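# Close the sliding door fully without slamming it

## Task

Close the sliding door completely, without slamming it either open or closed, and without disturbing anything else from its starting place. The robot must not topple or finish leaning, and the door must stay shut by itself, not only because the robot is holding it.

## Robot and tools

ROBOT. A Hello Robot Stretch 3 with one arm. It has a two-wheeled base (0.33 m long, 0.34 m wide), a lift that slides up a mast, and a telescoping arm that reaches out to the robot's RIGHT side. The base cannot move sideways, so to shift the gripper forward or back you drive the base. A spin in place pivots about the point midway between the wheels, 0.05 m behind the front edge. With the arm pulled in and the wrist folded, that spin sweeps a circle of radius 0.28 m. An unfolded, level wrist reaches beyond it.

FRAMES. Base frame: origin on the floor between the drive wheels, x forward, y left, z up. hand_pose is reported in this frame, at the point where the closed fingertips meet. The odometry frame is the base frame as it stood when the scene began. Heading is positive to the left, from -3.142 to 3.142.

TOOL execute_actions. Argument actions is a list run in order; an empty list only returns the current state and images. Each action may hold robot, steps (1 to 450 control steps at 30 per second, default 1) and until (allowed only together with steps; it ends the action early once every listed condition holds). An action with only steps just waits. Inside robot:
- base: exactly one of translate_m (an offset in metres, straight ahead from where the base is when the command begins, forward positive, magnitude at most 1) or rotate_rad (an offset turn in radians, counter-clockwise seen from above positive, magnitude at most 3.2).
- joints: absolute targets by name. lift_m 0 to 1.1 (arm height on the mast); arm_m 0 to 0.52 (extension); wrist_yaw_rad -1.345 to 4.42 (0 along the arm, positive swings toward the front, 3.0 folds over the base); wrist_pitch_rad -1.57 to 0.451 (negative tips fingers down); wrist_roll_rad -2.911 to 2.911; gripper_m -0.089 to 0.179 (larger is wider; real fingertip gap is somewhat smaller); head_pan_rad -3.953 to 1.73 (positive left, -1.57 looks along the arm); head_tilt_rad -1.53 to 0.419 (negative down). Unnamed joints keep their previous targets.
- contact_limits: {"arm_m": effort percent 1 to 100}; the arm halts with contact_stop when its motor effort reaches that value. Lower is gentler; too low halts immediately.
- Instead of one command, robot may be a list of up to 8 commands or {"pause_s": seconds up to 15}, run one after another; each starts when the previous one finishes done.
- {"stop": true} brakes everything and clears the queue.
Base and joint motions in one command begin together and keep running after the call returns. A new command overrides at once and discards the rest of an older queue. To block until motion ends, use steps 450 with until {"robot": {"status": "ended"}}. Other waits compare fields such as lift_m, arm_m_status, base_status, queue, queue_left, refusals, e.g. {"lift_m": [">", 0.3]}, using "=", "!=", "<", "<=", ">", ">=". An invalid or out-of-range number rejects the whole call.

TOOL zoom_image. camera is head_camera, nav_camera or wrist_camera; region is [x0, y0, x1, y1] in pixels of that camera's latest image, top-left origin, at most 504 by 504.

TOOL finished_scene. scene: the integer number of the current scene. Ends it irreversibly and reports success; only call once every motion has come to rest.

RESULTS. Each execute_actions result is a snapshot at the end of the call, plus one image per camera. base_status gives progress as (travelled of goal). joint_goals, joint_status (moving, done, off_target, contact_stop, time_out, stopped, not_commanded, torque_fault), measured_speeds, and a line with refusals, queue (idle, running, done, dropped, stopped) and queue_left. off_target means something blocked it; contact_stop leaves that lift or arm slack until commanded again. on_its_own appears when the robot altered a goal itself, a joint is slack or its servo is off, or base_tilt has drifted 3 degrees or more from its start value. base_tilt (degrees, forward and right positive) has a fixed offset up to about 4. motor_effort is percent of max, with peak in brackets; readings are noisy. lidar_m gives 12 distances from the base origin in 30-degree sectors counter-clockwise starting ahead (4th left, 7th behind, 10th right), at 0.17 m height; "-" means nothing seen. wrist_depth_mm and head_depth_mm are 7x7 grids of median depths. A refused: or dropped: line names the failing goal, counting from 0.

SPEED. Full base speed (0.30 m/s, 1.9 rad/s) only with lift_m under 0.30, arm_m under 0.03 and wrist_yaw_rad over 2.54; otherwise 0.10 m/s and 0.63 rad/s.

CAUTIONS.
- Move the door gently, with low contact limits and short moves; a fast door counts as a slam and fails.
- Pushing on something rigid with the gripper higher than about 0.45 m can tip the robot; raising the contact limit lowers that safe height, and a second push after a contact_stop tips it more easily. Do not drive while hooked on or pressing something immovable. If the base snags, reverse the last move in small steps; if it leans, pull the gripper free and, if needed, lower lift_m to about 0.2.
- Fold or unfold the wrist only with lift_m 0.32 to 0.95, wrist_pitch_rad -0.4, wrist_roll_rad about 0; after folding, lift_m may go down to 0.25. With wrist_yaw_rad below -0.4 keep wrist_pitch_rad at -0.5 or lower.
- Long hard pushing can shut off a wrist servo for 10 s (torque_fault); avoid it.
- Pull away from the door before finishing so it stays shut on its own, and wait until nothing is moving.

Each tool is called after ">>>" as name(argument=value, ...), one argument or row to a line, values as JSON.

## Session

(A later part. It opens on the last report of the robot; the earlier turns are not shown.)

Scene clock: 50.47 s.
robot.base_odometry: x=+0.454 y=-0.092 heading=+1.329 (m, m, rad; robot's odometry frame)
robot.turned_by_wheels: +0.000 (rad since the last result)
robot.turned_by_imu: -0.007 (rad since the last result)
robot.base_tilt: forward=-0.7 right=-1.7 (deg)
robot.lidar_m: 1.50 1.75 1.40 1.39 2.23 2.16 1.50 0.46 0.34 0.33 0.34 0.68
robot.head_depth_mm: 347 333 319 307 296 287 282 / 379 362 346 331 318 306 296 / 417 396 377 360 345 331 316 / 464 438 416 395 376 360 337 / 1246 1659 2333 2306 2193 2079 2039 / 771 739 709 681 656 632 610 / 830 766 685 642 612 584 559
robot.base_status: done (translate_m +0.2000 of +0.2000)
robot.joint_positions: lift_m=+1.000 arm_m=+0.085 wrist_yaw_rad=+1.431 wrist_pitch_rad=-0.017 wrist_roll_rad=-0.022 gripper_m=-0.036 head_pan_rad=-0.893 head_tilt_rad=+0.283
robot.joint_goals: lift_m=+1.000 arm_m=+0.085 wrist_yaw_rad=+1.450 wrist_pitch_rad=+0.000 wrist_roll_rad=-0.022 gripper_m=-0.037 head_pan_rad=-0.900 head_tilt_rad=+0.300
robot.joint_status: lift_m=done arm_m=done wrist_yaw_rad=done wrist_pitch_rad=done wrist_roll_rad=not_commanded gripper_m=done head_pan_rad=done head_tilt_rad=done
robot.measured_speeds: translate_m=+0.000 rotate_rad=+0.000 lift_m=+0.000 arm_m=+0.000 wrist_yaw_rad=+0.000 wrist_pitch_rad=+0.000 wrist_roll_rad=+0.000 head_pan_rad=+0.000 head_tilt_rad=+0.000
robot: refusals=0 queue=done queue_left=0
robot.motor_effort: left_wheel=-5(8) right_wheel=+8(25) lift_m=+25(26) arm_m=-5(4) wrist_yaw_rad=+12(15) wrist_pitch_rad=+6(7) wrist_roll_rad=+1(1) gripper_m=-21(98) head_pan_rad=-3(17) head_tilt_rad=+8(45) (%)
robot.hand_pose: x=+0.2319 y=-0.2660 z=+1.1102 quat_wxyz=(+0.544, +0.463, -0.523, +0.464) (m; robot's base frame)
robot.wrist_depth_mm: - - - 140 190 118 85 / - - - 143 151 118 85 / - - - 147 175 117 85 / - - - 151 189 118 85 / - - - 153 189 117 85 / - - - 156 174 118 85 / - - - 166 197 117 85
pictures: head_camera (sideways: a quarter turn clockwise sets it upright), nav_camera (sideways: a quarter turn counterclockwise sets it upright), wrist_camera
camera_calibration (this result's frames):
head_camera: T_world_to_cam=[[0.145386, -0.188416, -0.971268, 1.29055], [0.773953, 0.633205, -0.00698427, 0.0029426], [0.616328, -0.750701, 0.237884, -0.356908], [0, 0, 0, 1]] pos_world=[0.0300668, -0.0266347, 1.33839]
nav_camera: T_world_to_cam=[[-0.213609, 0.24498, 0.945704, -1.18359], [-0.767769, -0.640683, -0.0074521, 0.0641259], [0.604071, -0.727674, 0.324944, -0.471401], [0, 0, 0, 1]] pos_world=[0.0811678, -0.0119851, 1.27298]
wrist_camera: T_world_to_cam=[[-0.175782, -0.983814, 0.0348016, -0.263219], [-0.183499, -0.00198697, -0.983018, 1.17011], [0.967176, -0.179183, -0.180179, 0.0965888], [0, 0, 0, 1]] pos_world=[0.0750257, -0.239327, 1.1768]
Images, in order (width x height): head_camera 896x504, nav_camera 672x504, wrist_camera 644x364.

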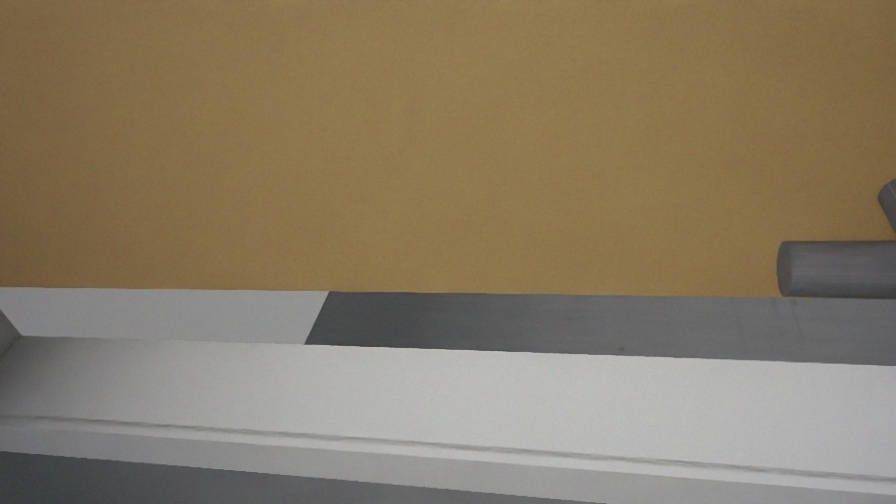

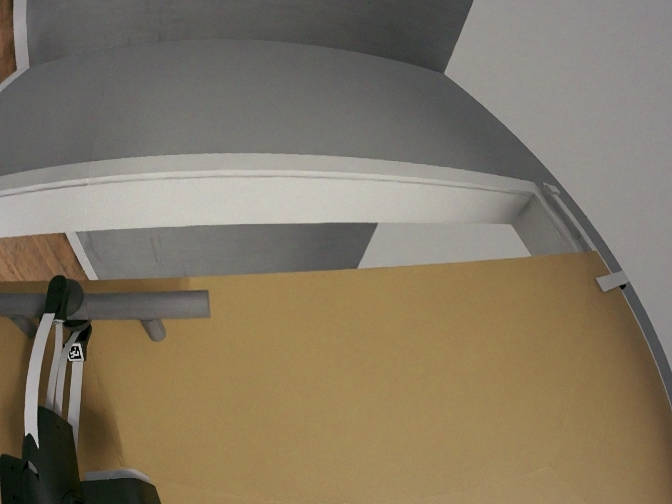

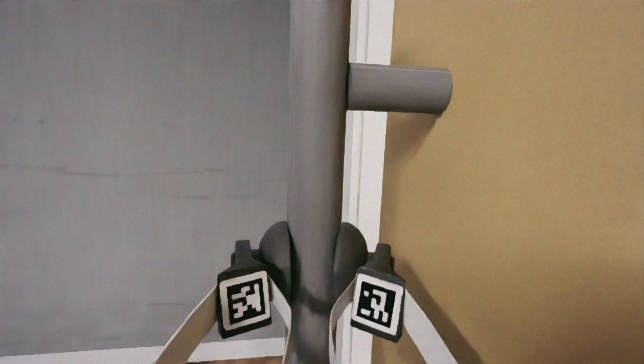

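>>> execute_actions(
  actions=[
    {"robot":{"base":{"translate_m":0.25},"joints":{"head_tilt_rad":0.41}},"steps":450,"until":{"robot":{"status":"ended"}}},
  ],
)

>>> zoom_image(
  camera="nav_camera",
  region=[450,150,672,350],
)

Scene clock: 54.13 s.
robot.base_odometry: x=+0.513 y=+0.151 heading=+1.329 (m, m, rad; robot's odometry frame)
robot.turned_by_wheels: +0.000 (rad since the last result)
robot.turned_by_imu: -0.002 (rad since the last result)
robot.base_tilt: forward=-0.8 right=-1.6 (deg)
robot.lidar_m: 1.43 1.49 1.53 1.35 2.22 2.42 1.51 0.46 0.34 0.32 0.34 0.53
robot.head_depth_mm: 384 358 337 318 301 287 - / 422 392 366 344 324 306 291 / 468 433 402 374 351 330 312 / 528 483 445 412 384 359 338 / 721 653 587 540 492 456 427 / 841 751 674 611 560 517 481 / 1010 882 779 698 632 577 531
robot.base_status: done (translate_m +0.2500 of +0.2500)
robot.joint_positions: lift_m=+1.000 arm_m=+0.085 wrist_yaw_rad=+1.432 wrist_pitch_rad=-0.017 wrist_roll_rad=-0.022 gripper_m=-0.036 head_pan_rad=-0.893 head_tilt_rad=+0.393
robot.joint_goals: lift_m=+1.000 arm_m=+0.085 wrist_yaw_rad=+1.450 wrist_pitch_rad=+0.000 wrist_roll_rad=-0.022 gripper_m=-0.037 head_pan_rad=-0.900 head_tilt_rad=+0.410
robot.joint_status: lift_m=done arm_m=done wrist_yaw_rad=done wrist_pitch_rad=done wrist_roll_rad=not_commanded gripper_m=done head_pan_rad=done head_tilt_rad=done
robot.measured_speeds: translate_m=+0.000 rotate_rad=+0.000 lift_m=+0.000 arm_m=+0.000 wrist_yaw_rad=+0.000 wrist_pitch_rad=+0.000 wrist_roll_rad=+0.000 head_pan_rad=+0.000 head_tilt_rad=+0.000
robot: refusals=0 queue=done queue_left=0
robot.motor_effort: left_wheel=-5(6) right_wheel=+7(25) lift_m=+26(26) arm_m=-4(4) wrist_yaw_rad=+12(12) wrist_pitch_rad=+6(7) wrist_roll_rad=+1(1) gripper_m=-21(22) head_pan_rad=-4(4) head_tilt_rad=+8(20) (%)
robot.hand_pose: x=+0.2319 y=-0.2658 z=+1.1102 quat_wxyz=(+0.544, +0.464, -0.523, +0.464) (m; robot's base frame)
robot.wrist_depth_mm: - - - 139 191 118 85 / - - - 143 150 117 85 / - - - 146 174 117 85 / - - - 150 188 117 85 / - - - 153 188 117 85 / - - - 155 172 117 85 / - - - 165 188 116 85
pictures: head_camera (sideways: a quarter turn clockwise sets it upright), nav_camera (sideways: a quarter turn counterclockwise sets it upright), wrist_camera
camera_calibration (this result's frames):
head_camera: T_world_to_cam=[[0.210778, -0.269678, -0.939599, 1.24905], [0.774479, 0.632552, -0.00781381, 0.00402041], [0.596452, -0.726052, 0.342188, -0.49262], [0, 0, 0, 1]] pos_world=[0.0274368, -0.0233687, 1.34221]
nav_camera: T_world_to_cam=[[-0.276931, 0.323675, 0.904734, -1.13], [-0.767346, -0.641209, -0.00548067, 0.0615577], [0.57835, -0.695762, 0.425941, -0.602785], [0, 0, 0, 1]] pos_world=[0.082925, -0.0141712, 1.27944]
wrist_camera: T_world_to_cam=[[-0.174938, -0.983964, 0.0348017, -0.263236], [-0.183505, -0.00214315, -0.983016, 1.17007], [0.967328, -0.178353, -0.180187, 0.0967925], [0, 0, 0, 1]] pos_world=[0.0750338, -0.239244, 1.1768]
Images, in order (width x height): head_camera 896x504, nav_camera 672x504, wrist_camera 644x364.

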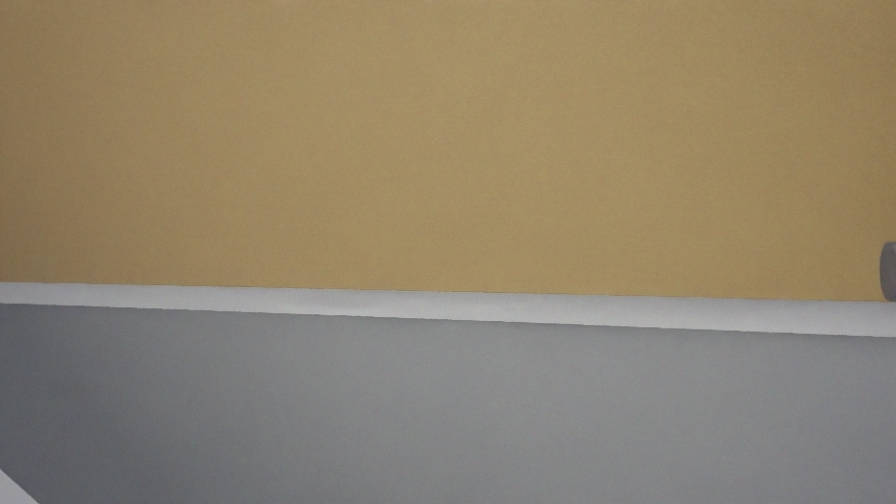

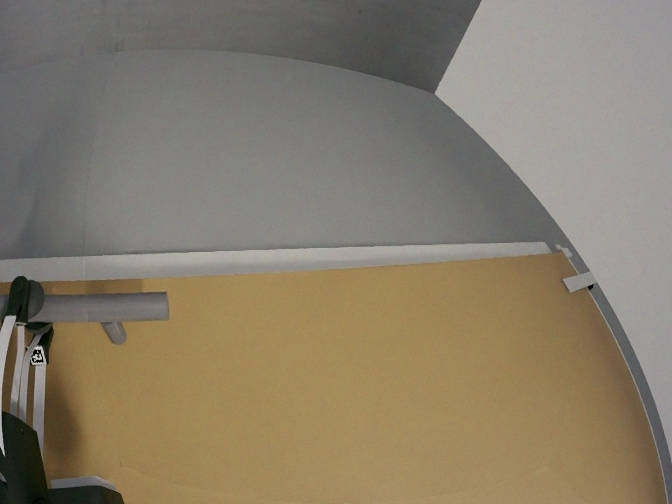

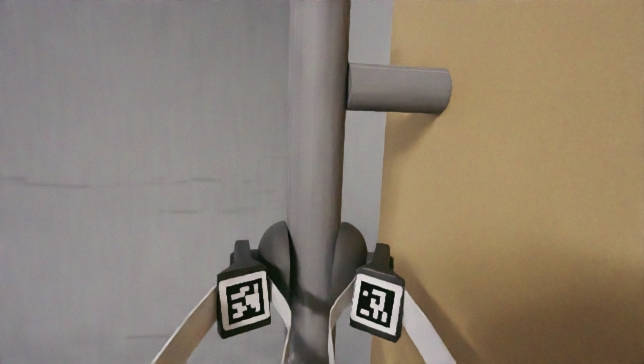

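Region (450, 150, 672, 350) of nav_camera's 672x504 image, scaled by 2.270, with more detail than that image has; it fills the top 454 rows of this view, and the rest is white.

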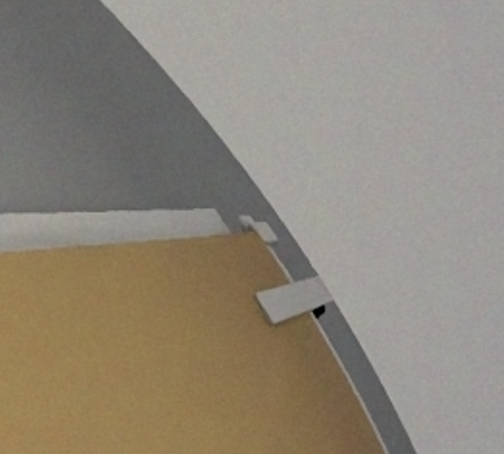

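>>> execute_actions(
  actions=[
    {"robot":{"base":{"translate_m":0.05}},"steps":450,"until":{"robot":{"status":"ended"}}},
  ],
)

Scene clock: 55.70 s.
robot.base_odometry: x=+0.525 y=+0.199 heading=+1.329 (m, m, rad; robot's odometry frame)
robot.turned_by_wheels: +0.000 (rad since the last result)
robot.turned_by_imu: -0.002 (rad since the last result)
robot.base_tilt: forward=-0.8 right=-1.5 (deg)
robot.lidar_m: 1.38 1.43 1.56 1.35 2.22 2.48 1.52 0.46 0.34 0.32 0.34 0.54
robot.head_depth_mm: 383 358 337 317 300 287 - / 421 392 366 343 323 306 291 / 468 432 402 374 350 330 311 / 526 482 444 411 383 358 337 / 716 649 592 543 502 468 438 / 836 748 672 611 560 516 478 / 1002 876 776 696 631 575 529
robot.base_status: done (translate_m +0.0500 of +0.0500)
robot.joint_positions: lift_m=+1.000 arm_m=+0.085 wrist_yaw_rad=+1.433 wrist_pitch_rad=-0.017 wrist_roll_rad=-0.022 gripper_m=-0.036 head_pan_rad=-0.893 head_tilt_rad=+0.393
robot.joint_goals: lift_m=+1.000 arm_m=+0.085 wrist_yaw_rad=+1.450 wrist_pitch_rad=+0.000 wrist_roll_rad=-0.022 gripper_m=-0.037 head_pan_rad=-0.900 head_tilt_rad=+0.410
robot.joint_status: lift_m=done arm_m=done wrist_yaw_rad=done wrist_pitch_rad=done wrist_roll_rad=not_commanded gripper_m=done head_pan_rad=done head_tilt_rad=done
robot.measured_speeds: translate_m=+0.000 rotate_rad=+0.000 lift_m=+0.000 arm_m=+0.000 wrist_yaw_rad=+0.000 wrist_pitch_rad=+0.000 wrist_roll_rad=+0.000 head_pan_rad=+0.000 head_tilt_rad=+0.000
robot: refusals=0 queue=done queue_left=0
robot.motor_effort: left_wheel=-5(6) right_wheel=+9(26) lift_m=+26(26) arm_m=-4(5) wrist_yaw_rad=+11(12) wrist_pitch_rad=+6(7) wrist_roll_rad=+1(1) gripper_m=-21(22) head_pan_rad=-3(3) head_tilt_rad=+8(8) (%)
robot.hand_pose: x=+0.2320 y=-0.2654 z=+1.1102 quat_wxyz=(+0.543, +0.464, -0.523, +0.465) (m; robot's base frame)
robot.wrist_depth_mm: - - - 139 190 117 85 / - - - 143 149 117 85 / - - - 146 173 117 85 / - - - 150 188 116 85 / - - - 152 188 117 85 / - - - 155 174 117 85 / - - - 165 188 117 85
pictures: head_camera (sideways: a quarter turn clockwise sets it upright), nav_camera (sideways: a quarter turn counterclockwise sets it upright), wrist_camera
camera_calibration (this result's frames):
head_camera: T_world_to_cam=[[0.210792, -0.269704, -0.939588, 1.24904], [0.774489, 0.632539, -0.00781403, 0.00402064], [0.596434, -0.726054, 0.342217, -0.492657], [0, 0, 0, 1]] pos_world=[0.0274357, -0.023368, 1.34221]
nav_camera: T_world_to_cam=[[-0.276943, 0.323701, 0.904721, -1.12998], [-0.767356, -0.641198, -0.0054801, 0.061557], [0.578331, -0.695761, 0.425969, -0.602821], [0, 0, 0, 1]] pos_world=[0.0829252, -0.0141729, 1.27944]
wrist_camera: T_world_to_cam=[[-0.173474, -0.984223, 0.0347993, -0.263262], [-0.183445, -0.00242402, -0.983027, 1.17002], [0.967603, -0.176914, -0.18013, 0.0970645], [0, 0, 0, 1]] pos_world=[0.0750448, -0.2391, 1.17681]
Images, in order (width x height): head_camera 896x504, nav_camera 672x504, wrist_camera 644x364.

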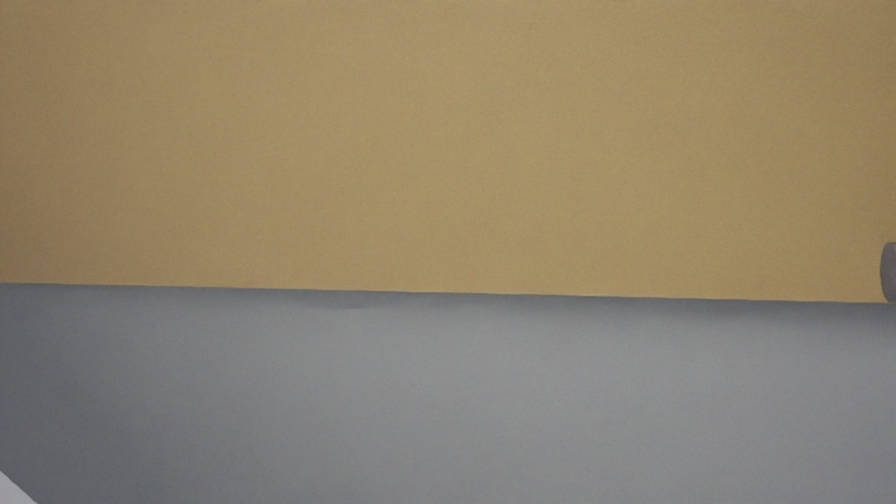

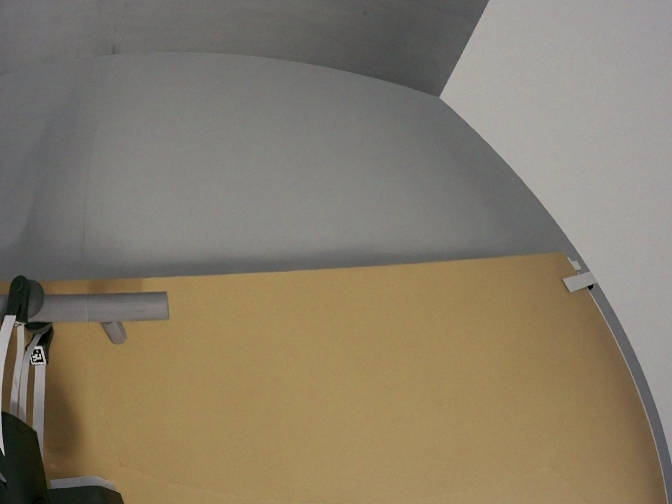

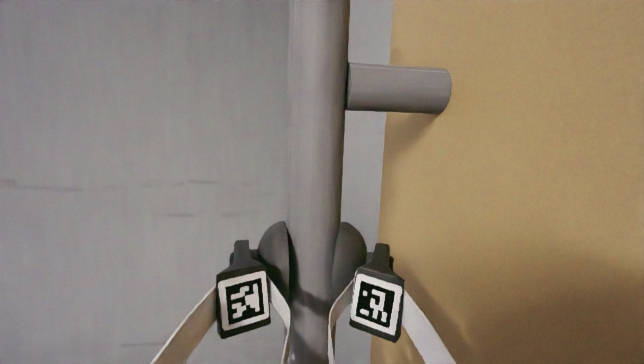

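>>> execute_actions(
  actions=[
    {"robot":[{"base":{"translate_m":0.025}},{"joints":{"gripper_m":0.06}}],"steps":450,"until":{"robot":{"status":"ended"}}},
  ],
)

Scene clock: 58.47 s.
robot.base_odometry: x=+0.531 y=+0.223 heading=+1.330 (m, m, rad; robot's odometry frame)
robot.turned_by_wheels: +0.000 (rad since the last result)
robot.turned_by_imu: -0.021 (rad since the last result)
robot.base_tilt: forward=-0.7 right=-1.6 (deg)
robot.lidar_m: 1.36 1.40 1.59 1.35 2.21 2.51 1.66 0.48 0.34 0.33 0.34 0.53
robot.head_depth_mm: 382 357 335 316 299 286 - / 418 389 364 341 321 303 289 / 463 427 397 370 347 326 308 / 519 474 437 405 377 353 332 / 701 634 578 532 491 458 428 / 813 725 654 593 544 502 467 / 962 842 746 671 608 556 512
robot.base_status: done (translate_m +0.0250 of +0.0250)
robot.joint_positions: lift_m=+1.000 arm_m=+0.085 wrist_yaw_rad=+1.448 wrist_pitch_rad=-0.018 wrist_roll_rad=-0.022 gripper_m=+0.060 head_pan_rad=-0.894 head_tilt_rad=+0.393
robot.joint_goals: lift_m=+1.000 arm_m=+0.085 wrist_yaw_rad=+1.450 wrist_pitch_rad=+0.000 wrist_roll_rad=-0.022 gripper_m=+0.060 head_pan_rad=-0.900 head_tilt_rad=+0.410
robot.joint_status: lift_m=done arm_m=done wrist_yaw_rad=done wrist_pitch_rad=done wrist_roll_rad=not_commanded gripper_m=done head_pan_rad=done head_tilt_rad=done
robot.measured_speeds: translate_m=+0.000 rotate_rad=+0.000 lift_m=+0.000 arm_m=+0.000 wrist_yaw_rad=+0.000 wrist_pitch_rad=+0.000 wrist_roll_rad=+0.000 head_pan_rad=+0.000 head_tilt_rad=+0.000
robot: refusals=0 queue=done queue_left=0
robot.motor_effort: left_wheel=+0(19) right_wheel=+0(30) lift_m=+25(26) arm_m=-5(4) wrist_yaw_rad=+1(11) wrist_pitch_rad=+6(7) wrist_roll_rad=+1(1) gripper_m=+0(78) head_pan_rad=-3(3) head_tilt_rad=+7(8) (%)
robot.hand_pose: x=+0.2325 y=-0.2616 z=+1.1099 quat_wxyz=(+0.540, +0.468, -0.519, +0.469) (m; robot's base frame)
robot.wrist_depth_mm: - - - 136 191 119 86 / - - - 139 146 119 86 / - - - 143 176 118 86 / - - - 146 191 119 86 / - - - 151 176 119 86 / - - - 155 157 119 86 / - - - 158 208 118 86
pictures: head_camera (sideways: a quarter turn clockwise sets it upright), nav_camera (sideways: a quarter turn counterclockwise sets it upright), wrist_camera
camera_calibration (this result's frames):
head_camera: T_world_to_cam=[[0.210961, -0.270182, -0.939413, 1.24881], [0.774803, 0.632155, -0.00781771, 0.00402353], [0.595967, -0.72621, 0.342698, -0.493281], [0, 0, 0, 1]] pos_world=[0.0274112, -0.0233624, 1.34223]
nav_camera: T_world_to_cam=[[-0.277074, 0.324198, 0.904503, -1.1297], [-0.76767, -0.640822, -0.00547067, 0.0615467], [0.577852, -0.695876, 0.426432, -0.603421], [0, 0, 0, 1]] pos_world=[0.0829255, -0.0142197, 1.27947]
wrist_camera: T_world_to_cam=[[-0.158635, -0.986723, 0.0348357, -0.263537], [-0.184366, -0.00505847, -0.982845, 1.16919], [0.969971, -0.162336, -0.181115, 0.101598], [0, 0, 0, 1]] pos_world=[0.0752045, -0.23763, 1.17671]
Images, in order (width x height): head_camera 896x504, nav_camera 672x504, wrist_camera 644x364.

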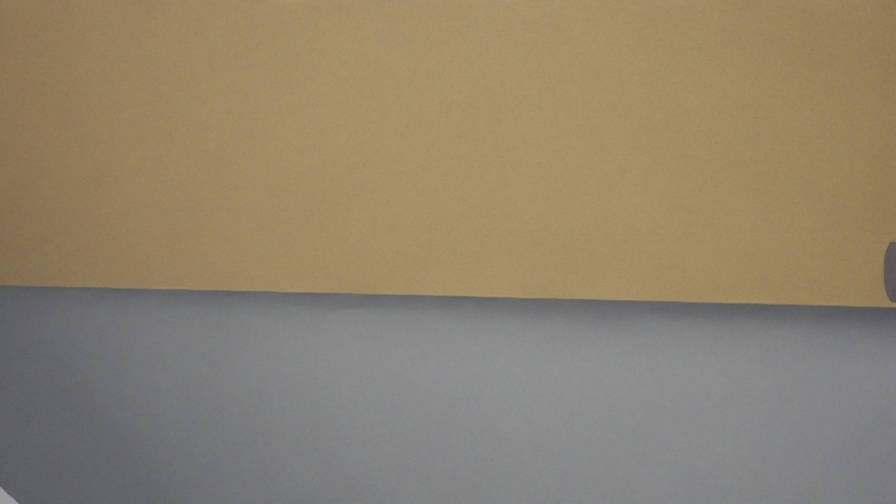

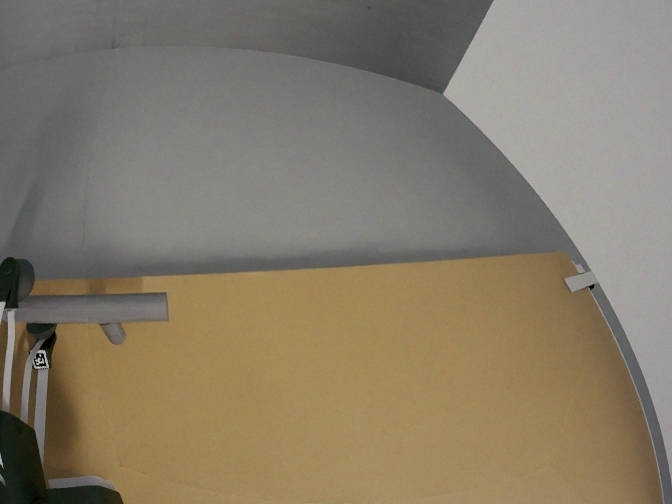

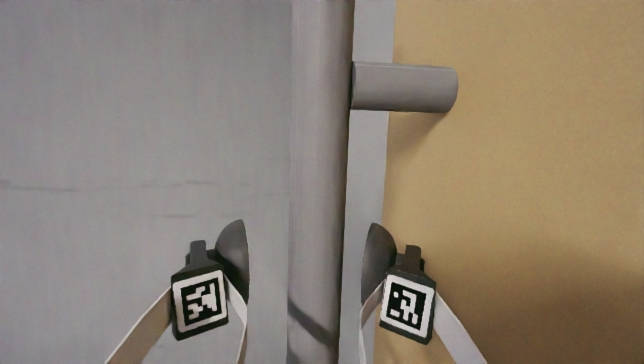

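The base slipped, so the door has hit its stop.

>>> finished_scene(
  scene=2,
)

The scene is finished: the task was done.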